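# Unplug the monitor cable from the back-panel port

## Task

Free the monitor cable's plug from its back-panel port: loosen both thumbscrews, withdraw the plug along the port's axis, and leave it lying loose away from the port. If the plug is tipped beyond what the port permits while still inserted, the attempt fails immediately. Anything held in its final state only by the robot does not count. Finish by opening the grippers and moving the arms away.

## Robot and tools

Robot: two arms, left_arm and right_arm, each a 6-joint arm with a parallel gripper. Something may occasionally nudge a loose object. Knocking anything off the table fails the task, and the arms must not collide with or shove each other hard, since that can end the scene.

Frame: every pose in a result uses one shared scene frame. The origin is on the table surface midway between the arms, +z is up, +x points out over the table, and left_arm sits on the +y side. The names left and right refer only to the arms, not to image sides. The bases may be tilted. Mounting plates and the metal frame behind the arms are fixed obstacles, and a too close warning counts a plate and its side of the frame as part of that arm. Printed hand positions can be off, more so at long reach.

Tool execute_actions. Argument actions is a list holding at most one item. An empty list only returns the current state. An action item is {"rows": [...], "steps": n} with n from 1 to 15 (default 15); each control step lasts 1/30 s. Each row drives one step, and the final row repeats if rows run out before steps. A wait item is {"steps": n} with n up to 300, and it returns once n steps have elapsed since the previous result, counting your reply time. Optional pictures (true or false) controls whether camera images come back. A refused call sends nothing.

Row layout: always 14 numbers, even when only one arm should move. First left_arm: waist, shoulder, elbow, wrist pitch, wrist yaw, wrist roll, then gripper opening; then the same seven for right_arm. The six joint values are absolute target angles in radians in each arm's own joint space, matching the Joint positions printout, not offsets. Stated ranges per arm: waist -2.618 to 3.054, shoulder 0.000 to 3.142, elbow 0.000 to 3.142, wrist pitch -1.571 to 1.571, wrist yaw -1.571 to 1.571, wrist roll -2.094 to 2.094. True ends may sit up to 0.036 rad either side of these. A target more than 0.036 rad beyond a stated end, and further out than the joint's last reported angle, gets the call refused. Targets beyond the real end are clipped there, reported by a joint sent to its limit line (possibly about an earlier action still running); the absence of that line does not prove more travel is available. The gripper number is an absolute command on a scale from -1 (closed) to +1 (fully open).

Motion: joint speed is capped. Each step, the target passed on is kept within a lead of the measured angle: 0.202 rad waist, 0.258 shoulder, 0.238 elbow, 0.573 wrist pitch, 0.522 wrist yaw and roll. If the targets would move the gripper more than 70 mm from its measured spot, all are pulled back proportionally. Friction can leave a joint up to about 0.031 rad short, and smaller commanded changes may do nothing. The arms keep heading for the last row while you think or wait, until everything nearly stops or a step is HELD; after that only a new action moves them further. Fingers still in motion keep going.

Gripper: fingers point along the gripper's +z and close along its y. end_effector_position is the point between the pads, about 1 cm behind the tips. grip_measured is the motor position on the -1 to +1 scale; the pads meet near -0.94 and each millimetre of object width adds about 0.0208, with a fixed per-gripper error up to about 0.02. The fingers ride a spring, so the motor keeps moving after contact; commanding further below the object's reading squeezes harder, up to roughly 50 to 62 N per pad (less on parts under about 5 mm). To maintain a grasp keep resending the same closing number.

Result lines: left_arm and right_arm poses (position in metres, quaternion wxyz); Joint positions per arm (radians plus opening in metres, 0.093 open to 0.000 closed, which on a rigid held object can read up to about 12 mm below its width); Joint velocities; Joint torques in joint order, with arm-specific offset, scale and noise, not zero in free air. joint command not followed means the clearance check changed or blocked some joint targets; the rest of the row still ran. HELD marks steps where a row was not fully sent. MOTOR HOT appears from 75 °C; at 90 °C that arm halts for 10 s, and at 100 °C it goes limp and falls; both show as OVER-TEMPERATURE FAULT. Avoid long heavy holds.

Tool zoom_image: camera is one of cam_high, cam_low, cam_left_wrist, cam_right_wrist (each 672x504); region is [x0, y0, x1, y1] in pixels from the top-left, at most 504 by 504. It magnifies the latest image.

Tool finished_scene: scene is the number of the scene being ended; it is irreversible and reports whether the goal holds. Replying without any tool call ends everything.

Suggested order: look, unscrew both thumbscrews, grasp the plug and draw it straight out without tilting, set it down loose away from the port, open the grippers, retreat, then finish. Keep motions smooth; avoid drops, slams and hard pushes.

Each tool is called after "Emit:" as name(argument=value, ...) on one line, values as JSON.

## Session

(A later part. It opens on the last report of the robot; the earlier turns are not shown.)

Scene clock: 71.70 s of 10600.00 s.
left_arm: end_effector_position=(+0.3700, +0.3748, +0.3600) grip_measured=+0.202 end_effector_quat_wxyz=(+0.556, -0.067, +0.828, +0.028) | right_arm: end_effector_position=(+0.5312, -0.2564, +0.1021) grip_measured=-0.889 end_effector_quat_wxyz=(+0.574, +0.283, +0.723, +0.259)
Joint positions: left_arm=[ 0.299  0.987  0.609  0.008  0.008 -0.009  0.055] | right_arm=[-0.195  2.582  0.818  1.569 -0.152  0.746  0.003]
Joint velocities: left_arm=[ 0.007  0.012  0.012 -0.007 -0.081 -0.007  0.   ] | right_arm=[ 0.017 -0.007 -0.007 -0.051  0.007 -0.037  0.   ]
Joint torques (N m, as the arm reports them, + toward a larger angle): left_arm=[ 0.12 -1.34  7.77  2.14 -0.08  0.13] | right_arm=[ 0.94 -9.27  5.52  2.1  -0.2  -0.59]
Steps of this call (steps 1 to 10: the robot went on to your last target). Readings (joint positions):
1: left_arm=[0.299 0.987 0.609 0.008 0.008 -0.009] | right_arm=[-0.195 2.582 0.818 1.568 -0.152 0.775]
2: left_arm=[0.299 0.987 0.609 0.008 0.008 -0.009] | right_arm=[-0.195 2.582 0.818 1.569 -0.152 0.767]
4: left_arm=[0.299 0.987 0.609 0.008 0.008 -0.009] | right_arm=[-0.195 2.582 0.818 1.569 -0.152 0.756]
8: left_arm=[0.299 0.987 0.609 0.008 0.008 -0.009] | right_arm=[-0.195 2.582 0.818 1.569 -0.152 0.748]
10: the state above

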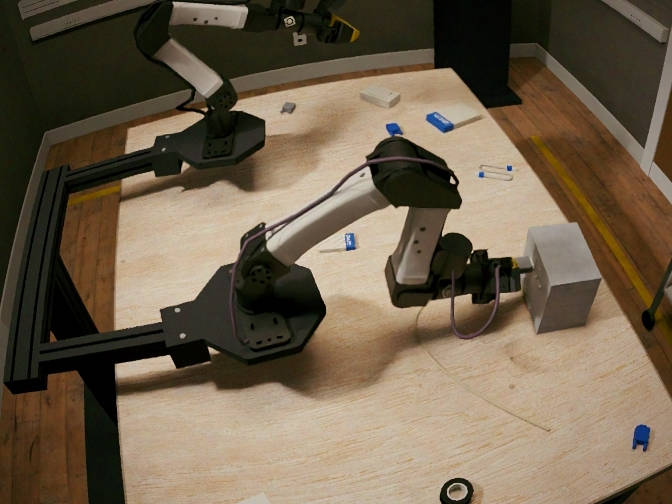

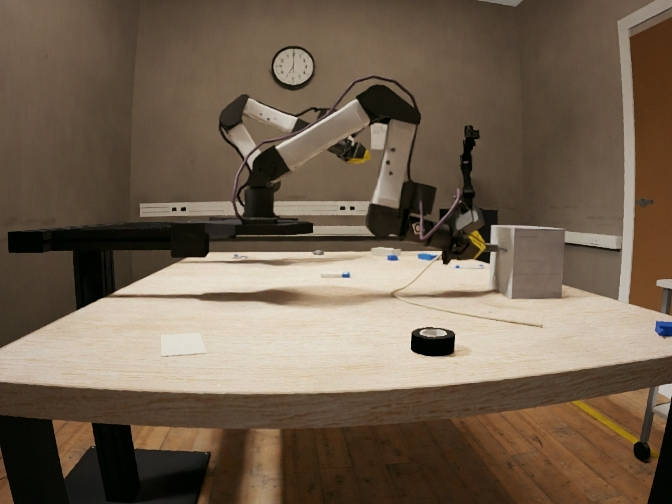

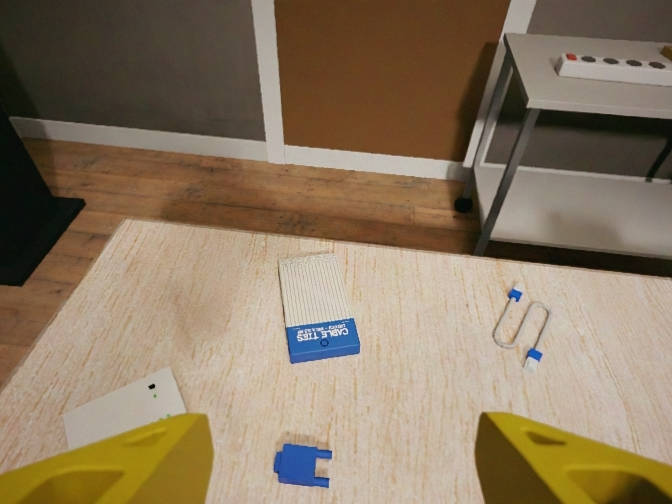

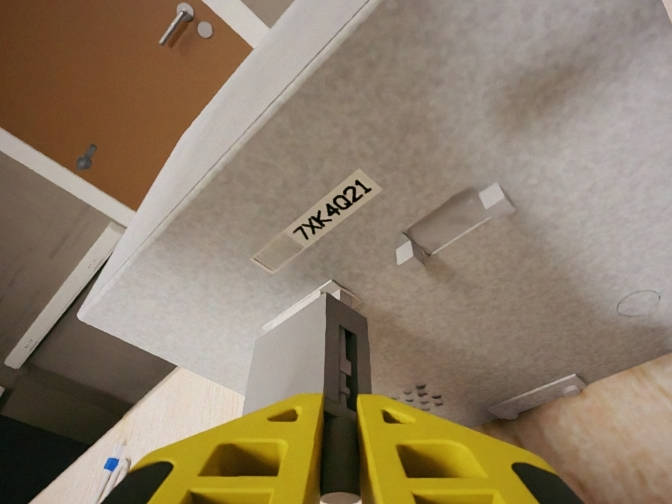

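Emit:
execute_actions(actions=[{"rows":[[0.3,1,0.6,0,0,0,0.2,-0.185,2.585,0.84,1.56,-0.18,0.75,-0.6],[0.3,1,0.6,0,0,0,0.2,-0.185,2.585,0.84,1.56,-0.18,0.75,-0.6],[0.3,1,0.6,0,0,0,0.2,-0.185,2.585,0.84,1.56,-0.18,0.75,-0.6],[0.3,1,0.6,0,0,0,0.2,-0.185,2.585,0.84,1.56,-0.18,1.85,-0.6]]}], pictures=false)

Emit:
execute_actions(actions=[{"rows":[[0.3,1,0.6,0,0,0,0.2,-0.185,2.585,0.84,1.56,-0.18,1.75,-0.9],[0.3,1,0.6,0,0,0,0.2,-0.185,2.585,0.84,1.56,-0.18,1.75,-0.9],[0.3,1,0.6,0,0,0,0.2,-0.185,2.585,0.84,1.56,-0.18,1.75,-0.9],[0.3,1,0.6,0,0,0,0.2,-0.185,2.585,0.84,1.56,-0.18,0.6,-0.9]]}], pictures=false)

Emit:
execute_actions(actions=[{"rows":[[0.3,1,0.6,0,0,0,0.2,-0.185,2.585,0.84,1.56,-0.18,0.75,-0.6],[0.3,1,0.6,0,0,0,0.2,-0.185,2.585,0.84,1.56,-0.18,0.75,-0.6],[0.3,1,0.6,0,0,0,0.2,-0.185,2.585,0.84,1.56,-0.18,0.75,-0.6],[0.3,1,0.6,0,0,0,0.2,-0.185,2.585,0.84,1.56,-0.18,1.85,-0.6]]}], pictures=false)

Emit:
execute_actions(actions=[{"rows":[[0.3,1,0.6,0,0,0,0.2,-0.185,2.585,0.84,1.56,-0.18,1.75,-0.9],[0.3,1,0.6,0,0,0,0.2,-0.185,2.585,0.84,1.56,-0.18,1.75,-0.9],[0.3,1,0.6,0,0,0,0.2,-0.185,2.585,0.84,1.56,-0.18,1.75,-0.9],[0.3,1,0.6,0,0,0,0.2,-0.185,2.585,0.84,1.56,-0.18,0.6,-0.9]]}], pictures=false)

Emit:
execute_actions(actions=[{"rows":[[0.3,1,0.6,0,0,0,0.2,-0.185,2.585,0.84,1.56,-0.18,0.75,-0.6],[0.3,1,0.6,0,0,0,0.2,-0.185,2.585,0.84,1.56,-0.18,0.75,-0.6],[0.3,1,0.6,0,0,0,0.2,-0.185,2.585,0.84,1.56,-0.18,0.75,-0.6],[0.3,1,0.6,0,0,0,0.2,-0.185,2.585,0.84,1.56,-0.18,1.85,-0.6]]}], pictures=false)

Emit:
execute_actions(actions=[{"rows":[[0.3,1,0.6,0,0,0,0.2,-0.185,2.585,0.84,1.56,-0.18,1.75,-0.9],[0.3,1,0.6,0,0,0,0.2,-0.185,2.585,0.84,1.56,-0.18,1.75,-0.9],[0.3,1,0.6,0,0,0,0.2,-0.185,2.585,0.84,1.56,-0.18,1.75,-0.9],[0.3,1,0.6,0,0,0,0.2,-0.185,2.585,0.84,1.56,-0.18,0.6,-0.9]]}], pictures=false)

Emit:
execute_actions(actions=[{"rows":[[0.3,1,0.6,0,0,0,0.2,-0.185,2.585,0.84,1.56,-0.18,0.75,-0.6],[0.3,1,0.6,0,0,0,0.2,-0.185,2.585,0.84,1.56,-0.18,0.75,-0.6],[0.3,1,0.6,0,0,0,0.2,-0.185,2.585,0.84,1.56,-0.18,0.75,-0.6],[0.3,1,0.6,0,0,0,0.2,-0.185,2.585,0.84,1.56,-0.18,1.85,-0.6]]}], pictures=false)

Emit:
execute_actions(actions=[{"rows":[[0.3,1,0.6,0,0,0,0.2,-0.185,2.585,0.84,1.56,-0.18,1.75,-0.9],[0.3,1,0.6,0,0,0,0.2,-0.185,2.585,0.84,1.56,-0.18,1.75,-0.9],[0.3,1,0.6,0,0,0,0.2,-0.185,2.585,0.84,1.56,-0.18,1.75,-0.9],[0.3,1,0.6,0,0,0,0.2,-0.185,2.585,0.84,1.56,-0.18,0.6,-0.9]]}], pictures=false)

Emit:
execute_actions(actions=[{"rows":[[0.3,1,0.6,0,0,0,0.2,-0.185,2.585,0.84,1.56,-0.18,0.75,-0.6],[0.3,1,0.6,0,0,0,0.2,-0.185,2.585,0.84,1.56,-0.18,0.75,-0.6],[0.3,1,0.6,0,0,0,0.2,-0.185,2.585,0.84,1.56,-0.18,0.75,-0.6],[0.3,1,0.6,0,0,0,0.2,-0.185,2.585,0.84,1.56,-0.18,1.75,-0.6]]}])

Emit:
zoom_image(camera="cam_right_wrist", region=[220,264,460,504])

Scene clock: 91.37 s of 10600.00 s.
left_arm: end_effector_position=(+0.3700, +0.3748, +0.3600) grip_measured=+0.202 end_effector_quat_wxyz=(+0.556, -0.067, +0.828, +0.028) | right_arm: end_effector_position=(+0.5286, -0.2544, +0.0942) grip_measured=-0.599 end_effector_quat_wxyz=(+0.379, +0.586, +0.523, +0.490)
Joint positions: left_arm=[ 0.299  0.987  0.609  0.008  0.008 -0.009  0.055] | right_arm=[-0.199  2.589  0.818  1.548 -0.173  1.693  0.016]
Joint velocities: left_arm=[ 0.012 -0.002 -0.002  0.022 -0.081  0.007  0.001] | right_arm=[-0.007  0.002  0.007 -0.051 -0.037  0.696  0.002]
Joint torques (N m, as the arm reports them, + toward a larger angle): left_arm=[ 0.18 -1.4   7.69  2.15 -0.07  0.14] | right_arm=[ 1.02 -9.81  5.64  2.27  0.    0.57]
Steps of this call (steps 1 to 30: the robot went on to your last target; steps 31 to 90: nothing new was sent; then 16.17 s passed at rest; steps 91 to 105: all 15 steps of this action). Readings (joint positions):
91: left_arm=[0.299 0.987 0.609 0.008 0.008 -0.009] | right_arm=[-0.195 2.582 0.818 1.568 -0.147 0.748]
92: left_arm=[0.299 0.987 0.609 0.008 0.008 -0.009] | right_arm=[-0.198 2.584 0.818 1.565 -0.146 0.750]
94: left_arm=[0.299 0.987 0.609 0.008 0.008 -0.009] | right_arm=[-0.199 2.584 0.818 1.561 -0.145 0.835]
98: left_arm=[0.299 0.987 0.609 0.008 0.008 -0.009] | right_arm=[-0.199 2.584 0.818 1.553 -0.156 1.239]
105: the state above

Scene clock: 91.87 s of 10600.00 s.
left_arm: end_effector_position=(+0.3700, +0.3748, +0.3600) grip_measured=+0.202 end_effector_quat_wxyz=(+0.556, -0.067, +0.828, +0.028) | right_arm: end_effector_position=(+0.5302, -0.2555, +0.1007) grip_measured=-0.889 end_effector_quat_wxyz=(+0.570, +0.279, +0.725, +0.266)
Joint positions: left_arm=[ 0.299  0.987  0.609  0.008  0.008 -0.009  0.055] | right_arm=[-0.202  2.586  0.818  1.57  -0.177  0.748  0.003]
Joint velocities: left_arm=[-0.012 -0.007 -0.002  0.007  0.007 -0.022  0.001] | right_arm=[ 0.007 -0.007 -0.007  0.022  0.037 -0.755 -0.   ]
Joint torques (N m, as the arm reports them, + toward a larger angle): left_arm=[ 0.2  -1.39  7.76  2.16 -0.08  0.13] | right_arm=[ 1.49 -9.49  5.21  2.03  0.01 -0.59]
Steps of this call (steps 1 to 15: all 15 steps of this action). Readings (joint positions):
1: left_arm=[0.299 0.987 0.609 0.008 0.008 -0.009] | right_arm=[-0.199 2.590 0.818 1.550 -0.173 1.694]
2: left_arm=[0.299 0.987 0.609 0.008 0.008 -0.009] | right_arm=[-0.201 2.592 0.818 1.560 -0.173 1.676]
4: left_arm=[0.299 0.987 0.609 0.008 0.008 -0.009] | right_arm=[-0.206 2.593 0.818 1.568 -0.179 1.589]
8: left_arm=[0.299 0.987 0.609 0.008 0.008 -0.009] | right_arm=[-0.204 2.590 0.818 1.570 -0.177 1.190]
15: the state above

Scene clock: 92.37 s of 10600.00 s.
left_arm: end_effector_position=(+0.3700, +0.3748, +0.3600) grip_measured=+0.202 end_effector_quat_wxyz=(+0.556, -0.067, +0.828, +0.028) | right_arm: end_effector_position=(+0.5286, -0.2516, +0.0947) grip_measured=-0.599 end_effector_quat_wxyz=(+0.378, +0.581, +0.527, +0.493)
Joint positions: left_arm=[ 0.299  0.987  0.609  0.008  0.008 -0.009  0.055] | right_arm=[-0.197  2.59   0.818  1.552 -0.183  1.688  0.016]
Joint velocities: left_arm=[-0.002 -0.007  0.007 -0.007  0.007  0.066 -0.001] | right_arm=[-0.012  0.012 -0.032  0.066 -0.051  0.769  0.001]
Joint torques (N m, as the arm reports them, + toward a larger angle): left_arm=[ 0.2  -1.27  7.69  2.13 -0.08  0.14] | right_arm=[ 0.93 -9.72  5.53  2.1   0.16  0.35]
Steps of this call (steps 1 to 15: all 15 steps of this action). Readings (joint positions):
1: left_arm=[0.299 0.987 0.609 0.008 0.008 -0.009] | right_arm=[-0.202 2.586 0.818 1.569 -0.174 0.745]
2: left_arm=[0.299 0.987 0.609 0.008 0.008 -0.009] | right_arm=[-0.204 2.587 0.818 1.566 -0.171 0.745]
4: left_arm=[0.299 0.987 0.609 0.008 0.008 -0.009] | right_arm=[-0.205 2.587 0.818 1.561 -0.170 0.828]
8: left_arm=[0.299 0.987 0.609 0.008 0.008 -0.009] | right_arm=[-0.199 2.587 0.818 1.557 -0.172 1.230]
15: the state above

Scene clock: 92.87 s of 10600.00 s.
left_arm: end_effector_position=(+0.3700, +0.3748, +0.3600) grip_measured=+0.202 end_effector_quat_wxyz=(+0.556, -0.067, +0.828, +0.028) | right_arm: end_effector_position=(+0.5301, -0.2523, +0.0999) grip_measured=-0.887 end_effector_quat_wxyz=(+0.558, +0.304, +0.717, +0.287)
Joint positions: left_arm=[ 0.299  0.987  0.609  0.008  0.008 -0.009  0.055] | right_arm=[-0.195  2.587  0.817  1.568 -0.175  0.819  0.003]
Joint velocities: left_arm=[-0.017 -0.002 -0.017  0.007  0.007  0.007  0.   ] | right_arm=[ 0.002 -0.061 -0.017  0.007  0.037 -0.462  0.001]
Joint torques (N m, as the arm reports them, + toward a larger angle): left_arm=[ 0.11 -1.44  7.68  2.15 -0.09  0.1 ] | right_arm=[ 0.86 -9.54  5.93  2.12  0.04 -2.  ]
Steps of this call (steps 1 to 15: all 15 steps of this action). Readings (joint positions):
1: left_arm=[0.299 0.987 0.609 0.008 0.008 -0.009] | right_arm=[-0.197 2.591 0.818 1.554 -0.182 1.691]
2: left_arm=[0.299 0.987 0.609 0.008 0.008 -0.009] | right_arm=[-0.197 2.593 0.818 1.561 -0.183 1.674]
4: left_arm=[0.299 0.987 0.609 0.008 0.008 -0.009] | right_arm=[-0.197 2.598 0.818 1.570 -0.181 1.561]
8: left_arm=[0.299 0.987 0.609 0.008 0.008 -0.009] | right_arm=[-0.195 2.594 0.818 1.570 -0.172 1.142]
15: the state above

Scene clock: 93.37 s of 10600.00 s.
left_arm: end_effector_position=(+0.3700, +0.3748, +0.3600) grip_measured=+0.202 end_effector_quat_wxyz=(+0.556, -0.067, +0.828, +0.028) | right_arm: end_effector_position=(+0.5306, -0.2554, +0.0968) grip_measured=-0.595 end_effector_quat_wxyz=(+0.389, +0.578, +0.527, +0.486)
Joint positions: left_arm=[ 0.299  0.987  0.609  0.008  0.008 -0.009  0.055] | right_arm=[-0.198  2.587  0.822  1.55  -0.167  1.669  0.017]
Joint velocities: left_arm=[ 0.002  0.012 -0.002 -0.007 -0.037  0.095 -0.   ] | right_arm=[-0.012  0.007 -0.007  0.022 -0.125  0.476 -0.   ]
Joint torques (N m, as the arm reports them, + toward a larger angle): left_arm=[ 0.1  -1.4   7.85  2.15 -0.09  0.13] | right_arm=[  1.31 -10.18   4.82   2.26   0.01   1.15]
Steps of this call (steps 1 to 15: all 15 steps of this action). Readings (joint positions):
1: left_arm=[0.299 0.987 0.609 0.008 0.008 -0.009] | right_arm=[-0.195 2.585 0.817 1.570 -0.175 0.816]
2: left_arm=[0.299 0.987 0.609 0.008 0.008 -0.009] | right_arm=[-0.195 2.584 0.821 1.570 -0.174 0.804]
4: left_arm=[0.299 0.987 0.609 0.008 0.008 -0.009] | right_arm=[-0.193 2.584 0.822 1.570 -0.173 0.878]
8: left_arm=[0.299 0.987 0.609 0.008 0.008 -0.009] | right_arm=[-0.193 2.584 0.822 1.569 -0.162 1.279]
15: the state above

Scene clock: 93.87 s of 10600.00 s.
left_arm: end_effector_position=(+0.3700, +0.3748, +0.3600) grip_measured=+0.202 end_effector_quat_wxyz=(+0.556, -0.067, +0.828, +0.028) | right_arm: end_effector_position=(+0.5311, -0.2569, +0.1019) grip_measured=-0.889 end_effector_quat_wxyz=(+0.571, +0.287, +0.722, +0.267)
Joint positions: left_arm=[ 0.299  0.987  0.609  0.008  0.008 -0.009  0.055] | right_arm=[-0.2    2.584  0.819  1.57  -0.165  0.761  0.003]
Joint velocities: left_arm=[ 0.002 -0.017 -0.007  0.037  0.051 -0.051 -0.001] | right_arm=[-0.002 -0.037  0.002 -0.007 -0.022 -0.96  -0.001]
Joint torques (N m, as the arm reports them, + toward a larger angle): left_arm=[ 0.18 -1.3   7.85  2.17 -0.08  0.14] | right_arm=[ 1.36 -9.26  5.49  2.12 -0.15 -0.37]
Steps of this call (steps 1 to 15: all 15 steps of this action). Readings (joint positions):
1: left_arm=[0.299 0.987 0.609 0.008 0.008 -0.009] | right_arm=[-0.199 2.587 0.822 1.553 -0.169 1.667]
2: left_arm=[0.299 0.987 0.609 0.008 0.008 -0.009] | right_arm=[-0.203 2.588 0.818 1.557 -0.165 1.669]
4: left_arm=[0.299 0.987 0.609 0.008 0.008 -0.009] | right_arm=[-0.204 2.589 0.819 1.558 -0.167 1.597]
8: left_arm=[0.299 0.987 0.609 0.008 0.008 -0.009] | right_arm=[-0.203 2.589 0.819 1.568 -0.166 1.202]
15: the state above

Scene clock: 94.37 s of 10600.00 s.
left_arm: end_effector_position=(+0.3700, +0.3748, +0.3600) grip_measured=+0.202 end_effector_quat_wxyz=(+0.556, -0.067, +0.828, +0.028) | right_arm: end_effector_position=(+0.5287, -0.2542, +0.0943) grip_measured=-0.599 end_effector_quat_wxyz=(+0.378, +0.585, +0.523, +0.492)
Joint positions: left_arm=[ 0.299  0.987  0.609  0.008  0.008 -0.009  0.055] | right_arm=[-0.2    2.59   0.818  1.549 -0.178  1.696  0.016]
Joint velocities: left_arm=[-0.002 -0.012  0.012 -0.022  0.037 -0.007  0.001] | right_arm=[ 0.002  0.027 -0.002  0.037  0.022  0.74   0.001]
Joint torques (N m, as the arm reports them, + toward a larger angle): left_arm=[ 0.14 -1.48  7.68  2.16 -0.07  0.13] | right_arm=[  1.25 -10.08   5.42   2.17   0.07   0.4 ]
Steps of this call (steps 1 to 15: all 15 steps of this action). Readings (joint positions):
1: left_arm=[0.299 0.987 0.609 0.008 0.008 -0.009] | right_arm=[-0.200 2.584 0.819 1.569 -0.160 0.756]
2: left_arm=[0.299 0.987 0.609 0.008 0.008 -0.009] | right_arm=[-0.202 2.585 0.819 1.567 -0.156 0.756]
4: left_arm=[0.299 0.987 0.609 0.008 0.008 -0.009] | right_arm=[-0.203 2.585 0.819 1.563 -0.153 0.840]
8: left_arm=[0.299 0.987 0.609 0.008 0.008 -0.009] | right_arm=[-0.202 2.585 0.819 1.554 -0.164 1.244]
15: the state above

Scene clock: 94.87 s of 10600.00 s.
left_arm: end_effector_position=(+0.3700, +0.3748, +0.3600) grip_measured=+0.202 end_effector_quat_wxyz=(+0.556, -0.067, +0.828, +0.028) | right_arm: end_effector_position=(+0.5301, -0.2552, +0.1001) grip_measured=-0.889 end_effector_quat_wxyz=(+0.569, +0.281, +0.725, +0.268)
Joint positions: left_arm=[ 0.299  0.987  0.609  0.008  0.008 -0.009  0.055] | right_arm=[-0.201  2.588  0.818  1.57  -0.177  0.753  0.003]
Joint velocities: left_arm=[ 0.002 -0.002 -0.022 -0.037  0.066  0.051 -0.001] | right_arm=[-0.017  0.002  0.012 -0.066  0.007 -0.725 -0.   ]
Joint torques (N m, as the arm reports them, + toward a larger angle): left_arm=[ 0.2  -1.28  7.79  2.15 -0.07  0.13] | right_arm=[ 1.72 -9.52  5.26  2.08  0.15 -0.75]
Steps of this call (steps 1 to 15: all 15 steps of this action). Readings (joint positions):
1: left_arm=[0.299 0.987 0.609 0.008 0.008 -0.009] | right_arm=[-0.200 2.590 0.818 1.552 -0.177 1.699]
2: left_arm=[0.299 0.987 0.609 0.008 0.008 -0.009] | right_arm=[-0.203 2.591 0.818 1.559 -0.180 1.681]
4: left_arm=[0.299 0.987 0.609 0.008 0.008 -0.009] | right_arm=[-0.206 2.592 0.818 1.568 -0.183 1.591]
8: left_arm=[0.299 0.987 0.609 0.008 0.008 -0.009] | right_arm=[-0.203 2.592 0.818 1.570 -0.179 1.190]
15: the state above

Scene clock: 95.37 s of 10600.00 s.
left_arm: end_effector_position=(+0.3700, +0.3748, +0.3600) grip_measured=+0.202 end_effector_quat_wxyz=(+0.556, -0.067, +0.828, +0.028) | right_arm: end_effector_position=(+0.5294, -0.2515, +0.0971) grip_measured=-0.599 end_effector_quat_wxyz=(+0.395, +0.561, +0.544, +0.483)
Joint positions: left_arm=[ 0.299  0.987  0.609  0.008  0.008 -0.009  0.055] | right_arm=[-0.197  2.588  0.818  1.557 -0.186  1.623  0.016]
Joint velocities: left_arm=[-0.007 -0.012 -0.012  0.007 -0.007 -0.066  0.   ] | right_arm=[-0.002  0.007 -0.007 -0.095 -0.037  0.52   0.001]
Joint torques (N m, as the arm reports them, + toward a larger angle): left_arm=[ 0.17 -1.37  7.68  2.15 -0.09  0.12] | right_arm=[ 0.91 -9.76  5.29  2.18  0.28  0.36]
Steps of this call (steps 1 to 15: all 15 steps of this action). Readings (joint positions):
1: left_arm=[0.299 0.987 0.609 0.008 0.008 -0.009] | right_arm=[-0.201 2.588 0.818 1.570 -0.173 0.750]
2: left_arm=[0.299 0.987 0.609 0.008 0.008 -0.009] | right_arm=[-0.203 2.588 0.818 1.567 -0.170 0.750]
4: left_arm=[0.299 0.987 0.609 0.008 0.008 -0.009] | right_arm=[-0.203 2.588 0.818 1.563 -0.169 0.833]
8: left_arm=[0.299 0.987 0.609 0.008 0.008 -0.009] | right_arm=[-0.199 2.588 0.818 1.558 -0.172 1.234]
15: the state above

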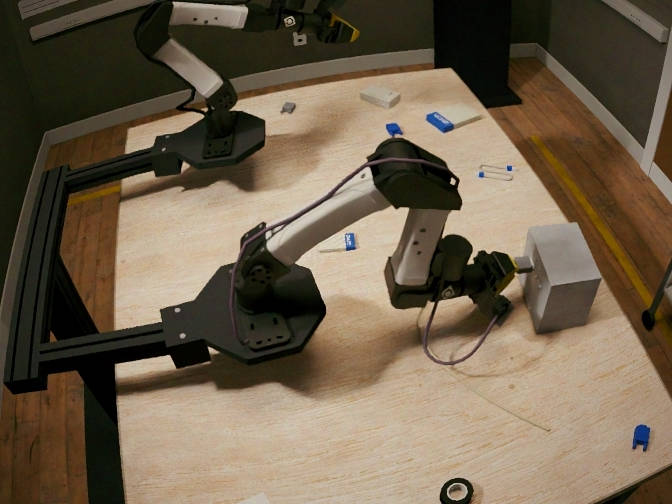

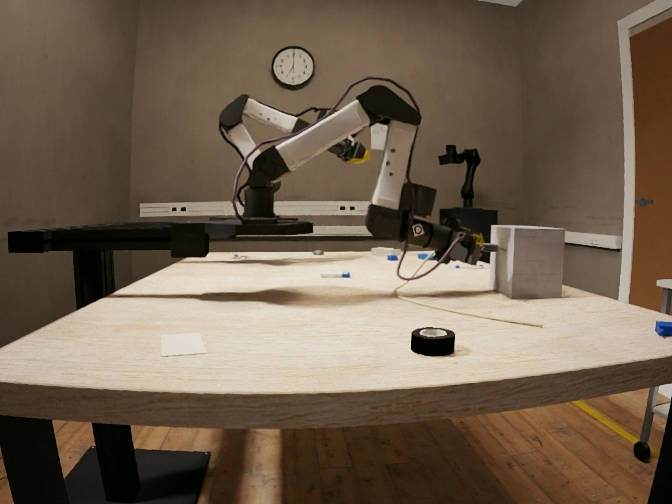

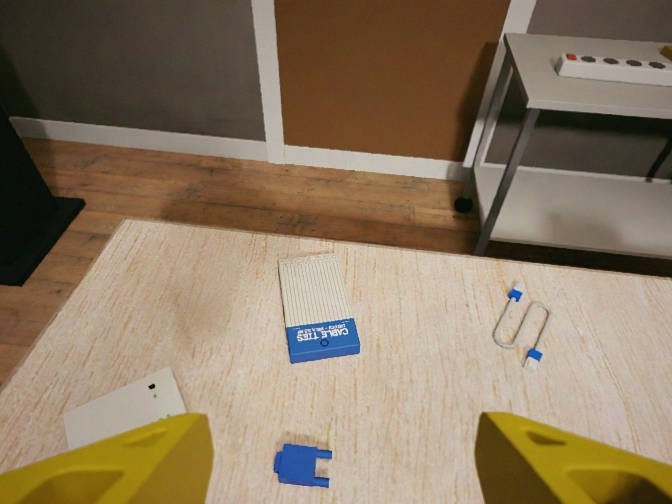

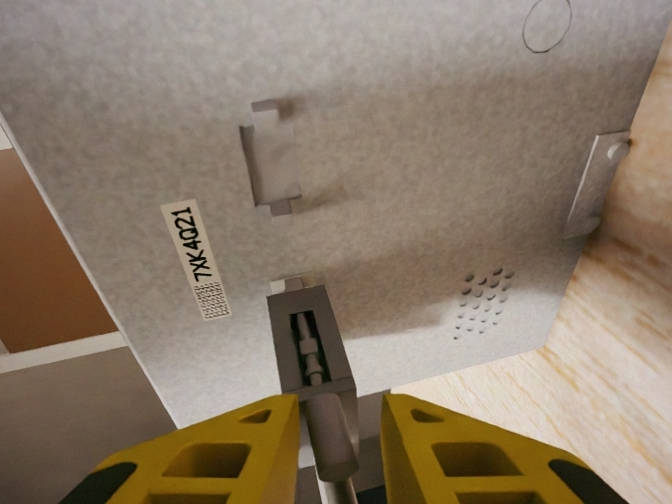

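Region (220, 264, 460, 504) of cam_right_wrist's 672x504 image, scaled by 2.100, with more detail than that image has.

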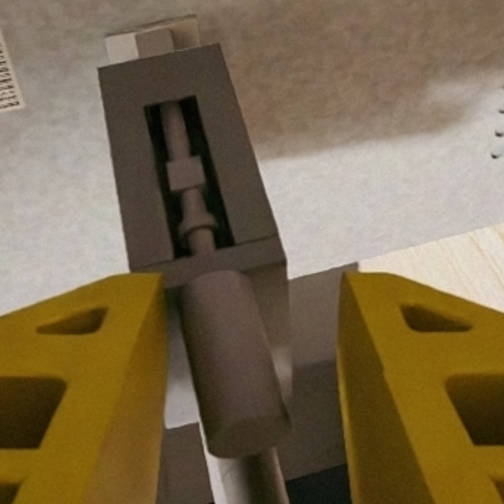

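Emit:
execute_actions(actions=[{"rows":[[0.3,1,0.6,0,0,0,0.2,-0.205,2.585,0.83,1.56,-0.16,1.7,-0.6]],"steps":8}], pictures=false)

Emit:
execute_actions(actions=[{"rows":[[0.3,1,0.6,0,0,0,0.2,-0.2,2.585,0.83,1.56,-0.165,1.72,-0.92],[0.3,1,0.6,0,0,0,0.2,-0.2,2.585,0.83,1.56,-0.165,1.72,-0.92],[0.3,1,0.6,0,0,0,0.2,-0.2,2.585,0.83,1.56,-0.165,0.55,-0.92]]}], pictures=false)

Emit:
execute_actions(actions=[{"rows":[[0.3,1,0.6,0,0,0,0.2,-0.2,2.585,0.83,1.56,-0.165,0.68,-0.6],[0.3,1,0.6,0,0,0,0.2,-0.2,2.585,0.83,1.56,-0.165,0.68,-0.6],[0.3,1,0.6,0,0,0,0.2,-0.2,2.585,0.83,1.56,-0.165,1.85,-0.6]]}], pictures=false)

Emit:
execute_actions(actions=[{"rows":[[0.3,1,0.6,0,0,0,0.2,-0.2,2.585,0.83,1.56,-0.165,1.72,-0.92],[0.3,1,0.6,0,0,0,0.2,-0.2,2.585,0.83,1.56,-0.165,1.72,-0.92],[0.3,1,0.6,0,0,0,0.2,-0.2,2.585,0.83,1.56,-0.165,0.55,-0.92]]}], pictures=false)

Emit:
execute_actions(actions=[{"rows":[[0.3,1,0.6,0,0,0,0.2,-0.2,2.585,0.83,1.56,-0.165,0.68,-0.6],[0.3,1,0.6,0,0,0,0.2,-0.2,2.585,0.83,1.56,-0.165,0.68,-0.6],[0.3,1,0.6,0,0,0,0.2,-0.2,2.585,0.83,1.56,-0.165,1.85,-0.6]]}], pictures=false)

Emit:
execute_actions(actions=[{"rows":[[0.3,1,0.6,0,0,0,0.2,-0.2,2.585,0.83,1.56,-0.165,1.72,-0.92],[0.3,1,0.6,0,0,0,0.2,-0.2,2.585,0.83,1.56,-0.165,1.72,-0.92],[0.3,1,0.6,0,0,0,0.2,-0.2,2.585,0.83,1.56,-0.165,0.55,-0.92]]}], pictures=false)

Emit:
execute_actions(actions=[{"rows":[[0.3,1,0.6,0,0,0,0.2,-0.2,2.585,0.83,1.56,-0.165,0.68,-0.6],[0.3,1,0.6,0,0,0,0.2,-0.2,2.585,0.83,1.56,-0.165,0.68,-0.6],[0.3,1,0.6,0,0,0,0.2,-0.2,2.585,0.83,1.56,-0.165,1.85,-0.6]]}], pictures=false)

Emit:
execute_actions(actions=[{"rows":[[0.3,1,0.6,0,0,0,0.2,-0.2,2.585,0.83,1.56,-0.165,1.72,-0.92],[0.3,1,0.6,0,0,0,0.2,-0.2,2.585,0.83,1.56,-0.165,1.72,-0.92],[0.3,1,0.6,0,0,0,0.2,-0.2,2.585,0.83,1.56,-0.165,0.55,-0.92]]}], pictures=false)

Emit:
execute_actions(actions=[{"rows":[[0.3,1,0.6,0,0,0,0.2,-0.2,2.585,0.83,1.56,-0.165,0.68,-0.6],[0.3,1,0.6,0,0,0,0.2,-0.2,2.585,0.83,1.56,-0.165,0.68,-0.6],[0.3,1,0.6,0,0,0,0.2,-0.2,2.585,0.83,1.56,-0.165,1.85,-0.6]]}], pictures=false)

Emit:
execute_actions(actions=[{"rows":[[0.3,1,0.6,0,0,0,0.2,-0.2,2.585,0.83,1.56,-0.165,1.72,-0.92],[0.3,1,0.6,0,0,0,0.2,-0.2,2.585,0.83,1.56,-0.165,1.72,-0.92],[0.3,1,0.6,0,0,0,0.2,-0.2,2.585,0.83,1.56,-0.165,0.55,-0.92]]}], pictures=false)

Emit:
execute_actions(actions=[{"rows":[[0.3,1,0.6,0,0,0,0.2,-0.2,2.585,0.83,1.56,-0.165,0.68,-0.6],[0.3,1,0.6,0,0,0,0.2,-0.2,2.585,0.83,1.56,-0.165,0.68,-0.6],[0.3,1,0.6,0,0,0,0.2,-0.2,2.585,0.83,1.56,-0.165,1.85,-0.6]]}], pictures=false)

Emit:
execute_actions(actions=[{"rows":[[0.3,1,0.6,0,0,0,0.2,-0.2,2.585,0.83,1.56,-0.165,1.72,-0.92],[0.3,1,0.6,0,0,0,0.2,-0.2,2.585,0.83,1.56,-0.165,1.72,-0.92],[0.3,1,0.6,0,0,0,0.2,-0.2,2.585,0.83,1.56,-0.165,0.55,-0.92]]}], pictures=false)

Emit:
execute_actions(actions=[{"rows":[[0.3,1,0.6,0,0,0,0.2,-0.2,2.585,0.83,1.56,-0.165,0.68,-0.6],[0.3,1,0.6,0,0,0,0.2,-0.2,2.585,0.83,1.56,-0.165,0.68,-0.6],[0.3,1,0.6,0,0,0,0.2,-0.2,2.585,0.83,1.56,-0.165,1.72,-0.6]]}])

Emit:
zoom_image(camera="cam_right_wrist", region=[220,264,460,504])

Scene clock: 119.03 s of 10600.00 s.
left_arm: end_effector_position=(+0.3700, +0.3748, +0.3600) grip_measured=+0.202 end_effector_quat_wxyz=(+0.556, -0.067, +0.828, +0.028) | right_arm: end_effector_position=(+0.5287, -0.2522, +0.0951) grip_measured=-0.598 end_effector_quat_wxyz=(+0.381, +0.578, +0.529, +0.492)
Joint positions: left_arm=[ 0.299  0.987  0.609  0.008  0.008 -0.009  0.055] | right_arm=[-0.198  2.591  0.818  1.555 -0.185  1.679  0.016]
Joint velocities: left_arm=[-0.017  0.007 -0.002 -0.007 -0.022 -0.007 -0.001] | right_arm=[ 0.007  0.007 -0.012 -0.007  0.007  0.022 -0.001]
Joint torques (N m, as the arm reports them, + toward a larger angle): left_arm=[ 0.01 -1.36  7.71  2.17 -0.08  0.11] | right_arm=[-0.8  -9.96  4.37  2.2   0.43  0.1 ]
Steps of this call (steps 1 to 30: the robot went on to your last target; steps 31 to 90: nothing new was sent; then 20.40 s passed at rest; steps 91 to 98: all 8 steps of this action). Readings (joint positions):
91: left_arm=[0.299 0.987 0.609 0.008 0.008 -0.009] | right_arm=[-0.198 2.591 0.818 1.555 -0.185 1.694]
92: left_arm=[0.299 0.987 0.609 0.008 0.008 -0.009] | right_arm=[-0.198 2.591 0.818 1.555 -0.185 1.689]
94: left_arm=[0.299 0.987 0.609 0.008 0.008 -0.009] | right_arm=[-0.198 2.591 0.818 1.555 -0.185 1.683]
98: the state above

Scene clock: 119.53 s of 10600.00 s.
left_arm: end_effector_position=(+0.3700, +0.3748, +0.3600) grip_measured=+0.202 end_effector_quat_wxyz=(+0.556, -0.067, +0.828, +0.028) | right_arm: end_effector_position=(+0.5285, -0.2529, +0.0991) grip_measured=-0.907 end_effector_quat_wxyz=(+0.567, +0.276, +0.729, +0.267)
Joint positions: left_arm=[ 0.299  0.987  0.609  0.008  0.008 -0.009  0.055] | right_arm=[-0.199  2.587  0.812  1.569 -0.182  0.743  0.002]
Joint velocities: left_arm=[ 0.002 -0.007 -0.022 -0.081  0.007 -0.007 -0.002] | right_arm=[-0.022 -0.032 -0.012 -0.022  0.037 -0.535 -0.001]
Joint torques (N m, as the arm reports them, + toward a larger angle): left_arm=[ 0.21 -1.3   7.72  2.15 -0.11  0.13] | right_arm=[-0.32 -9.14  4.99  2.08  0.32 -1.48]
Steps of this call (steps 1 to 15: all 15 steps of this action). Readings (joint positions):
1: left_arm=[0.299 0.987 0.609 0.008 0.008 -0.009] | right_arm=[-0.198 2.591 0.818 1.556 -0.186 1.677]
2: left_arm=[0.299 0.987 0.609 0.008 0.008 -0.009] | right_arm=[-0.198 2.593 0.818 1.563 -0.186 1.660]
4: left_arm=[0.299 0.987 0.609 0.008 0.008 -0.009] | right_arm=[-0.197 2.595 0.818 1.570 -0.187 1.441]
8: left_arm=[0.299 0.987 0.609 0.008 0.008 -0.009] | right_arm=[-0.197 2.592 0.817 1.570 -0.183 1.054]
15: the state above

Scene clock: 120.03 s of 10600.00 s.
left_arm: end_effector_position=(+0.3700, +0.3748, +0.3600) grip_measured=+0.202 end_effector_quat_wxyz=(+0.556, -0.067, +0.828, +0.028) | right_arm: end_effector_position=(+0.5286, -0.2575, +0.0969) grip_measured=-0.600 end_effector_quat_wxyz=(+0.375, +0.594, +0.510, +0.496)
Joint positions: left_arm=[ 0.299  0.987  0.609  0.008  0.008 -0.009  0.055] | right_arm=[-0.204  2.584  0.814  1.554 -0.171  1.726  0.016]
Joint velocities: left_arm=[ 0.012 -0.017  0.012  0.037 -0.051 -0.007 -0.   ] | right_arm=[-0.002  0.002 -0.007 -0.095 -0.037  0.652  0.   ]
Joint torques (N m, as the arm reports them, + toward a larger angle): left_arm=[ 0.14 -1.27  7.8   2.15 -0.07  0.13] | right_arm=[ 0.   -9.26  4.63  2.23  0.13  0.1 ]
Steps of this call (steps 1 to 15: all 15 steps of this action). Readings (joint positions):
1: left_arm=[0.299 0.987 0.609 0.008 0.008 -0.009] | right_arm=[-0.200 2.585 0.812 1.570 -0.180 0.737]
2: left_arm=[0.299 0.987 0.609 0.008 0.008 -0.009] | right_arm=[-0.203 2.584 0.813 1.570 -0.175 0.727]
4: left_arm=[0.299 0.987 0.609 0.008 0.008 -0.009] | right_arm=[-0.204 2.584 0.814 1.569 -0.173 0.911]
8: left_arm=[0.299 0.987 0.609 0.008 0.008 -0.009] | right_arm=[-0.204 2.584 0.814 1.565 -0.172 1.313]
15: the state above

Scene clock: 120.53 s of 10600.00 s.
left_arm: end_effector_position=(+0.3700, +0.3748, +0.3600) grip_measured=+0.202 end_effector_quat_wxyz=(+0.556, -0.067, +0.828, +0.028) | right_arm: end_effector_position=(+0.5299, -0.2569, +0.1018) grip_measured=-0.907 end_effector_quat_wxyz=(+0.578, +0.261, +0.732, +0.249)
Joint positions: left_arm=[ 0.299  0.987  0.609  0.008  0.008 -0.009  0.055] | right_arm=[-0.203  2.582  0.814  1.57  -0.172  0.693  0.002]
Joint velocities: left_arm=[-0.017  0.007  0.002 -0.007 -0.037  0.007 -0.   ] | right_arm=[-0.002 -0.007 -0.002  0.051 -0.022 -0.828  0.001]
Joint torques (N m, as the arm reports them, + toward a larger angle): left_arm=[ 0.14 -1.39  7.75  2.12 -0.08  0.14] | right_arm=[-0.01 -9.45  5.12  2.11  0.18 -0.39]
Steps of this call (steps 1 to 15: all 15 steps of this action). Readings (joint positions):
1: left_arm=[0.299 0.987 0.609 0.008 0.008 -0.009] | right_arm=[-0.204 2.584 0.814 1.552 -0.168 1.727]
2: left_arm=[0.299 0.987 0.609 0.008 0.008 -0.009] | right_arm=[-0.205 2.584 0.814 1.555 -0.167 1.725]
4: left_arm=[0.299 0.987 0.609 0.008 0.008 -0.009] | right_arm=[-0.205 2.584 0.814 1.559 -0.167 1.540]
8: left_arm=[0.299 0.987 0.609 0.008 0.008 -0.009] | right_arm=[-0.205 2.584 0.814 1.568 -0.167 1.141]
15: the state above

Scene clock: 121.03 s of 10600.00 s.
left_arm: end_effector_position=(+0.3700, +0.3748, +0.3600) grip_measured=+0.202 end_effector_quat_wxyz=(+0.556, -0.067, +0.828, +0.028) | right_arm: end_effector_position=(+0.5293, -0.2575, +0.0980) grip_measured=-0.600 end_effector_quat_wxyz=(+0.380, +0.591, +0.513, +0.494)
Joint positions: left_arm=[ 0.299  0.987  0.609  0.008  0.008 -0.009  0.055] | right_arm=[-0.203  2.582  0.815  1.553 -0.168  1.714  0.016]
Joint velocities: left_arm=[-0.022 -0.002 -0.007 -0.022  0.022 -0.081  0.   ] | right_arm=[ 0.017  0.022  0.022 -0.051 -0.051  0.652  0.   ]
Joint torques (N m, as the arm reports them, + toward a larger angle): left_arm=[ 0.25 -1.35  7.8   2.16 -0.08  0.14] | right_arm=[ 0.34 -9.06  4.81  2.27  0.25  0.21]
Steps of this call (steps 1 to 15: all 15 steps of this action). Readings (joint positions):
1: left_arm=[0.299 0.987 0.609 0.008 0.008 -0.009] | right_arm=[-0.203 2.582 0.815 1.570 -0.172 0.688]
2: left_arm=[0.299 0.987 0.609 0.008 0.008 -0.009] | right_arm=[-0.203 2.582 0.815 1.568 -0.171 0.688]
4: left_arm=[0.299 0.987 0.609 0.008 0.008 -0.009] | right_arm=[-0.203 2.582 0.815 1.567 -0.171 0.873]
8: left_arm=[0.299 0.987 0.609 0.008 0.008 -0.009] | right_arm=[-0.203 2.582 0.815 1.564 -0.170 1.275]
15: the state above

Scene clock: 121.53 s of 10600.00 s.
left_arm: end_effector_position=(+0.3700, +0.3748, +0.3600) grip_measured=+0.202 end_effector_quat_wxyz=(+0.556, -0.067, +0.828, +0.028) | right_arm: end_effector_position=(+0.5301, -0.2568, +0.1018) grip_measured=-0.907 end_effector_quat_wxyz=(+0.579, +0.261, +0.732, +0.248)
Joint positions: left_arm=[ 0.299  0.987  0.609  0.008  0.008 -0.009  0.055] | right_arm=[-0.202  2.582  0.815  1.57  -0.171  0.691  0.002]
Joint velocities: left_arm=[-0.002  0.002 -0.002  0.007 -0.037  0.022 -0.   ] | right_arm=[ 0.022  0.007  0.002  0.022 -0.051 -0.813 -0.001]
Joint torques (N m, as the arm reports them, + toward a larger angle): left_arm=[ 0.23 -1.43  7.83  2.15 -0.1   0.15] | right_arm=[-0.02 -9.3   4.74  2.12  0.15 -0.3 ]
Steps of this call (steps 1 to 15: all 15 steps of this action). Readings (joint positions):
1: left_arm=[0.299 0.987 0.609 0.008 0.008 -0.009] | right_arm=[-0.203 2.582 0.815 1.553 -0.166 1.717]
2: left_arm=[0.299 0.987 0.609 0.008 0.008 -0.009] | right_arm=[-0.204 2.582 0.815 1.552 -0.167 1.716]
4: left_arm=[0.299 0.987 0.609 0.008 0.008 -0.009] | right_arm=[-0.204 2.582 0.815 1.556 -0.167 1.530]
8: left_arm=[0.299 0.987 0.609 0.008 0.008 -0.009] | right_arm=[-0.204 2.582 0.815 1.563 -0.167 1.131]
15: the state above

Scene clock: 122.03 s of 10600.00 s.
left_arm: end_effector_position=(+0.3700, +0.3748, +0.3600) grip_measured=+0.202 end_effector_quat_wxyz=(+0.556, -0.067, +0.828, +0.028) | right_arm: end_effector_position=(+0.5293, -0.2577, +0.0981) grip_measured=-0.600 end_effector_quat_wxyz=(+0.380, +0.591, +0.512, +0.494)
Joint positions: left_arm=[ 0.299  0.987  0.609  0.008  0.008 -0.009  0.055] | right_arm=[-0.203  2.582  0.815  1.554 -0.165  1.715  0.016]
Joint velocities: left_arm=[-0.007 -0.007 -0.002  0.022 -0.007 -0.051  0.   ] | right_arm=[ 0.002 -0.027 -0.007 -0.051  0.022  0.667  0.   ]
Joint torques (N m, as the arm reports them, + toward a larger angle): left_arm=[ 0.17 -1.38  7.75  2.15 -0.09  0.14] | right_arm=[ 0.23 -9.05  4.83  2.31  0.24  0.13]
Steps of this call (steps 1 to 15: all 15 steps of this action). Readings (joint positions):
1: left_arm=[0.299 0.987 0.609 0.008 0.008 -0.009] | right_arm=[-0.202 2.582 0.815 1.570 -0.170 0.686]
2: left_arm=[0.299 0.987 0.609 0.008 0.008 -0.009] | right_arm=[-0.203 2.582 0.815 1.568 -0.167 0.686]
4: left_arm=[0.299 0.987 0.609 0.008 0.008 -0.009] | right_arm=[-0.203 2.582 0.815 1.566 -0.166 0.872]
8: left_arm=[0.299 0.987 0.609 0.008 0.008 -0.009] | right_arm=[-0.203 2.582 0.815 1.564 -0.166 1.274]
15: the state above

Scene clock: 122.53 s of 10600.00 s.
left_arm: end_effector_position=(+0.3700, +0.3748, +0.3600) grip_measured=+0.202 end_effector_quat_wxyz=(+0.556, -0.067, +0.828, +0.028) | right_arm: end_effector_position=(+0.5300, -0.2567, +0.1016) grip_measured=-0.907 end_effector_quat_wxyz=(+0.578, +0.261, +0.732, +0.248)
Joint positions: left_arm=[ 0.299  0.987  0.609  0.008  0.008 -0.009  0.055] | right_arm=[-0.203  2.583  0.815  1.57  -0.172  0.692  0.002]
Joint velocities: left_arm=[-0.012 -0.012 -0.007 -0.037  0.007  0.022 -0.   ] | right_arm=[ 0.022 -0.007 -0.002 -0.051  0.007 -0.872 -0.   ]
Joint torques (N m, as the arm reports them, + toward a larger angle): left_arm=[ 0.13 -1.32  7.79  2.17 -0.13  0.12] | right_arm=[ 0.45 -9.27  4.5   2.08  0.21 -0.34]
Steps of this call (steps 1 to 15: all 15 steps of this action). Readings (joint positions):
1: left_arm=[0.299 0.987 0.609 0.008 0.008 -0.009] | right_arm=[-0.203 2.582 0.815 1.555 -0.164 1.718]
2: left_arm=[0.299 0.987 0.609 0.008 0.008 -0.009] | right_arm=[-0.204 2.584 0.815 1.553 -0.166 1.717]
4: left_arm=[0.299 0.987 0.609 0.008 0.008 -0.009] | right_arm=[-0.204 2.584 0.815 1.558 -0.165 1.531]
8: left_arm=[0.299 0.987 0.609 0.008 0.008 -0.009] | right_arm=[-0.204 2.584 0.815 1.566 -0.166 1.132]
15: the state above

Scene clock: 123.03 s of 10600.00 s.
left_arm: end_effector_position=(+0.3700, +0.3748, +0.3600) grip_measured=+0.202 end_effector_quat_wxyz=(+0.556, -0.067, +0.828, +0.028) | right_arm: end_effector_position=(+0.5292, -0.2575, +0.0980) grip_measured=-0.600 end_effector_quat_wxyz=(+0.380, +0.591, +0.512, +0.494)
Joint positions: left_arm=[ 0.299  0.987  0.609  0.008  0.008 -0.009  0.055] | right_arm=[-0.203  2.583  0.815  1.555 -0.167  1.715  0.016]
Joint velocities: left_arm=[ 0.002 -0.017 -0.012 -0.037 -0.007 -0.037  0.001] | right_arm=[ 0.012 -0.017  0.017 -0.007 -0.037  0.711  0.001]
Joint torques (N m, as the arm reports them, + toward a larger angle): left_arm=[ 0.2  -1.45  7.76  2.14 -0.05  0.13] | right_arm=[ 0.08 -9.52  4.87  2.36  0.1   0.13]
Steps of this call (steps 1 to 15: all 15 steps of this action). Readings (joint positions):
1: left_arm=[0.299 0.987 0.609 0.008 0.008 -0.009] | right_arm=[-0.203 2.583 0.815 1.570 -0.171 0.687]
2: left_arm=[0.299 0.987 0.609 0.008 0.008 -0.009] | right_arm=[-0.203 2.583 0.815 1.568 -0.168 0.687]
4: left_arm=[0.299 0.987 0.609 0.008 0.008 -0.009] | right_arm=[-0.203 2.583 0.815 1.566 -0.168 0.872]
8: left_arm=[0.299 0.987 0.609 0.008 0.008 -0.009] | right_arm=[-0.203 2.583 0.815 1.564 -0.168 1.274]
15: the state above

Scene clock: 123.53 s of 10600.00 s.
left_arm: end_effector_position=(+0.3700, +0.3748, +0.3600) grip_measured=+0.202 end_effector_quat_wxyz=(+0.556, -0.067, +0.828, +0.028) | right_arm: end_effector_position=(+0.5300, -0.2568, +0.1016) grip_measured=-0.907 end_effector_quat_wxyz=(+0.578, +0.261, +0.732, +0.248)
Joint positions: left_arm=[ 0.299  0.987  0.609  0.008  0.008 -0.009  0.055] | right_arm=[-0.203  2.583  0.815  1.57  -0.172  0.692  0.002]
Joint velocities: left_arm=[-0.007 -0.022  0.002 -0.007  0.007  0.066 -0.   ] | right_arm=[ 0.007  0.012 -0.007 -0.022 -0.037 -0.842  0.   ]
Joint torques (N m, as the arm reports them, + toward a larger angle): left_arm=[ 0.13 -1.21  7.63  2.14 -0.05  0.11] | right_arm=[-0.21 -9.22  4.53  2.05  0.16 -0.37]
Steps of this call (steps 1 to 15: all 15 steps of this action). Readings (joint positions):
1: left_arm=[0.299 0.987 0.609 0.008 0.008 -0.009] | right_arm=[-0.203 2.583 0.815 1.555 -0.165 1.718]
2: left_arm=[0.299 0.987 0.609 0.008 0.008 -0.009] | right_arm=[-0.204 2.583 0.815 1.553 -0.166 1.717]
4: left_arm=[0.299 0.987 0.609 0.008 0.008 -0.009] | right_arm=[-0.204 2.584 0.815 1.558 -0.166 1.531]
8: left_arm=[0.299 0.987 0.609 0.008 0.008 -0.009] | right_arm=[-0.204 2.584 0.815 1.565 -0.166 1.132]
15: the state above

Scene clock: 124.03 s of 10600.00 s.
left_arm: end_effector_position=(+0.3700, +0.3748, +0.3600) grip_measured=+0.202 end_effector_quat_wxyz=(+0.556, -0.067, +0.828, +0.028) | right_arm: end_effector_position=(+0.5292, -0.2576, +0.0979) grip_measured=-0.600 end_effector_quat_wxyz=(+0.380, +0.591, +0.512, +0.494)
Joint positions: left_arm=[ 0.299  0.987  0.609  0.008  0.008 -0.009  0.055] | right_arm=[-0.203  2.583  0.815  1.554 -0.166  1.715  0.016]
Joint velocities: left_arm=[ 0.002 -0.002  0.007 -0.022 -0.007 -0.037  0.001] | right_arm=[-0.002 -0.007  0.007 -0.051 -0.081  0.696  0.001]
Joint torques (N m, as the arm reports them, + toward a larger angle): left_arm=[ 0.12 -1.37  7.7   2.16 -0.09  0.13] | right_arm=[ 0.04 -9.18  4.47  2.27  0.2   0.17]
Steps of this call (steps 1 to 15: all 15 steps of this action). Readings (joint positions):
1: left_arm=[0.299 0.987 0.609 0.008 0.008 -0.009] | right_arm=[-0.202 2.583 0.815 1.570 -0.171 0.687]
2: left_arm=[0.299 0.987 0.609 0.008 0.008 -0.009] | right_arm=[-0.203 2.583 0.815 1.568 -0.168 0.687]
4: left_arm=[0.299 0.987 0.609 0.008 0.008 -0.009] | right_arm=[-0.203 2.583 0.815 1.566 -0.167 0.872]
8: left_arm=[0.299 0.987 0.609 0.008 0.008 -0.009] | right_arm=[-0.203 2.583 0.815 1.564 -0.167 1.274]
15: the state above

Scene clock: 124.53 s of 10600.00 s.
left_arm: end_effector_position=(+0.3700, +0.3748, +0.3600) grip_measured=+0.202 end_effector_quat_wxyz=(+0.556, -0.067, +0.828, +0.028) | right_arm: end_effector_position=(+0.5300, -0.2567, +0.1016) grip_measured=-0.907 end_effector_quat_wxyz=(+0.578, +0.261, +0.732, +0.248)
Joint positions: left_arm=[ 0.299  0.987  0.609  0.008  0.008 -0.009  0.055] | right_arm=[-0.202  2.583  0.815  1.57  -0.171  0.692  0.002]
Joint velocities: left_arm=[-0.002  0.002 -0.022 -0.007  0.066 -0.051  0.001] | right_arm=[-0.002 -0.007  0.017  0.007  0.022 -0.799  0.   ]
Joint torques (N m, as the arm reports them, + toward a larger angle): left_arm=[ 0.16 -1.33  7.8   2.16 -0.09  0.15] | right_arm=[ 0.16 -9.54  4.58  2.09  0.13 -0.38]
Steps of this call (steps 1 to 15: all 15 steps of this action). Readings (joint positions):
1: left_arm=[0.299 0.987 0.609 0.008 0.008 -0.009] | right_arm=[-0.203 2.583 0.815 1.555 -0.165 1.718]
2: left_arm=[0.299 0.987 0.609 0.008 0.008 -0.009] | right_arm=[-0.204 2.584 0.815 1.553 -0.166 1.717]
4: left_arm=[0.299 0.987 0.609 0.008 0.008 -0.009] | right_arm=[-0.204 2.584 0.815 1.558 -0.166 1.531]
8: left_arm=[0.299 0.987 0.609 0.008 0.008 -0.009] | right_arm=[-0.204 2.584 0.815 1.566 -0.166 1.132]
15: the state above

Scene clock: 125.03 s of 10600.00 s.
left_arm: end_effector_position=(+0.3700, +0.3748, +0.3600) grip_measured=+0.202 end_effector_quat_wxyz=(+0.556, -0.067, +0.828, +0.028) | right_arm: end_effector_position=(+0.5294, -0.2578, +0.0986) grip_measured=-0.601 end_effector_quat_wxyz=(+0.403, +0.566, +0.538, +0.476)
Joint positions: left_arm=[ 0.299  0.987  0.609  0.008  0.008 -0.009  0.055] | right_arm=[-0.203  2.583  0.815  1.557 -0.166  1.622  0.016]
Joint velocities: left_arm=[-0.002 -0.007 -0.002 -0.037 -0.037 -0.022 -0.   ] | right_arm=[-0.032 -0.037 -0.017 -0.051 -0.022  0.623  0.   ]
Joint torques (N m, as the arm reports them, + toward a larger angle): left_arm=[ 0.06 -1.31  7.8   2.16 -0.09  0.13] | right_arm=[ 0.33 -9.21  4.77  2.2   0.08  0.02]
Steps of this call (steps 1 to 15: all 15 steps of this action). Readings (joint positions):
1: left_arm=[0.299 0.987 0.609 0.008 0.008 -0.009] | right_arm=[-0.202 2.583 0.815 1.570 -0.171 0.687]
2: left_arm=[0.299 0.987 0.609 0.008 0.008 -0.009] | right_arm=[-0.203 2.583 0.815 1.568 -0.167 0.687]
4: left_arm=[0.299 0.987 0.609 0.008 0.008 -0.009] | right_arm=[-0.203 2.583 0.815 1.566 -0.167 0.872]
8: left_arm=[0.299 0.987 0.609 0.008 0.008 -0.009] | right_arm=[-0.203 2.583 0.815 1.564 -0.167 1.274]
15: the state above

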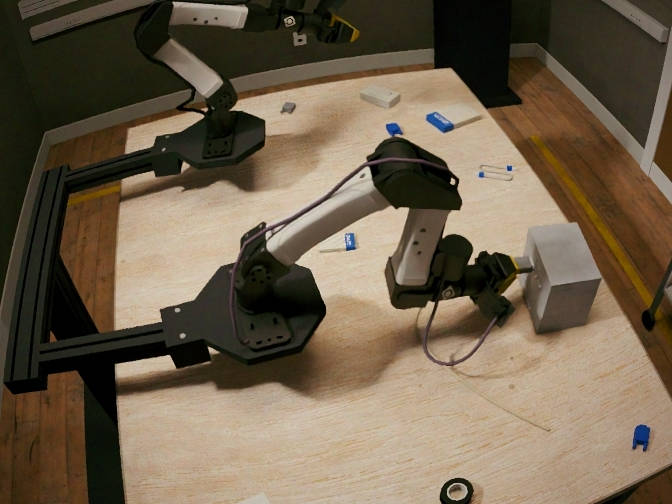

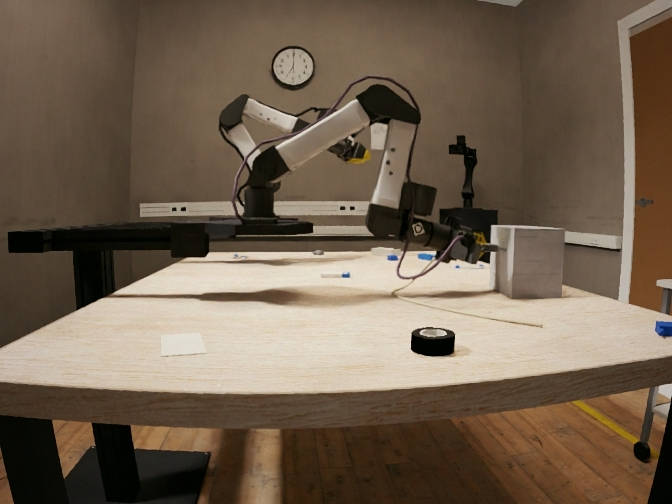

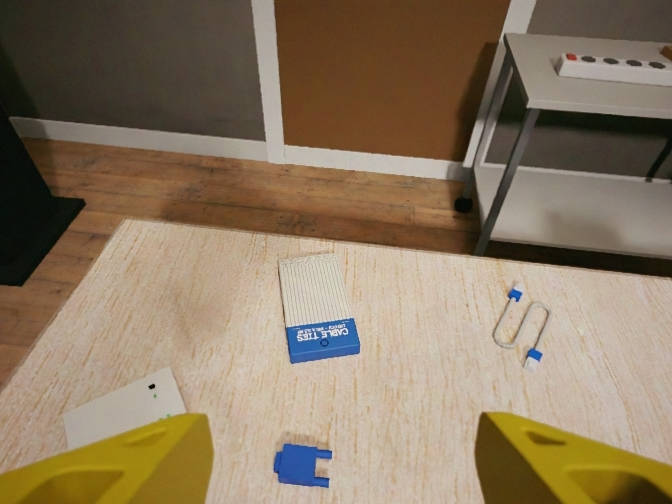

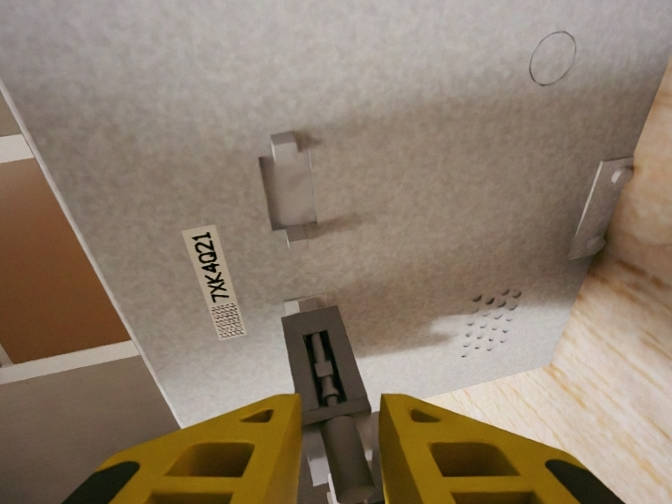

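Region (220, 264, 460, 504) of cam_right_wrist's 672x504 image, scaled by 2.100, with more detail than that image has.

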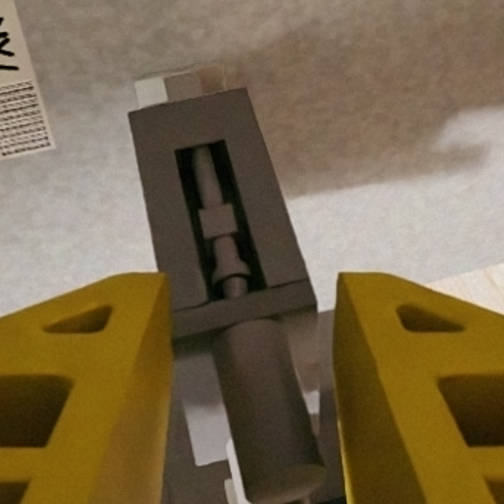

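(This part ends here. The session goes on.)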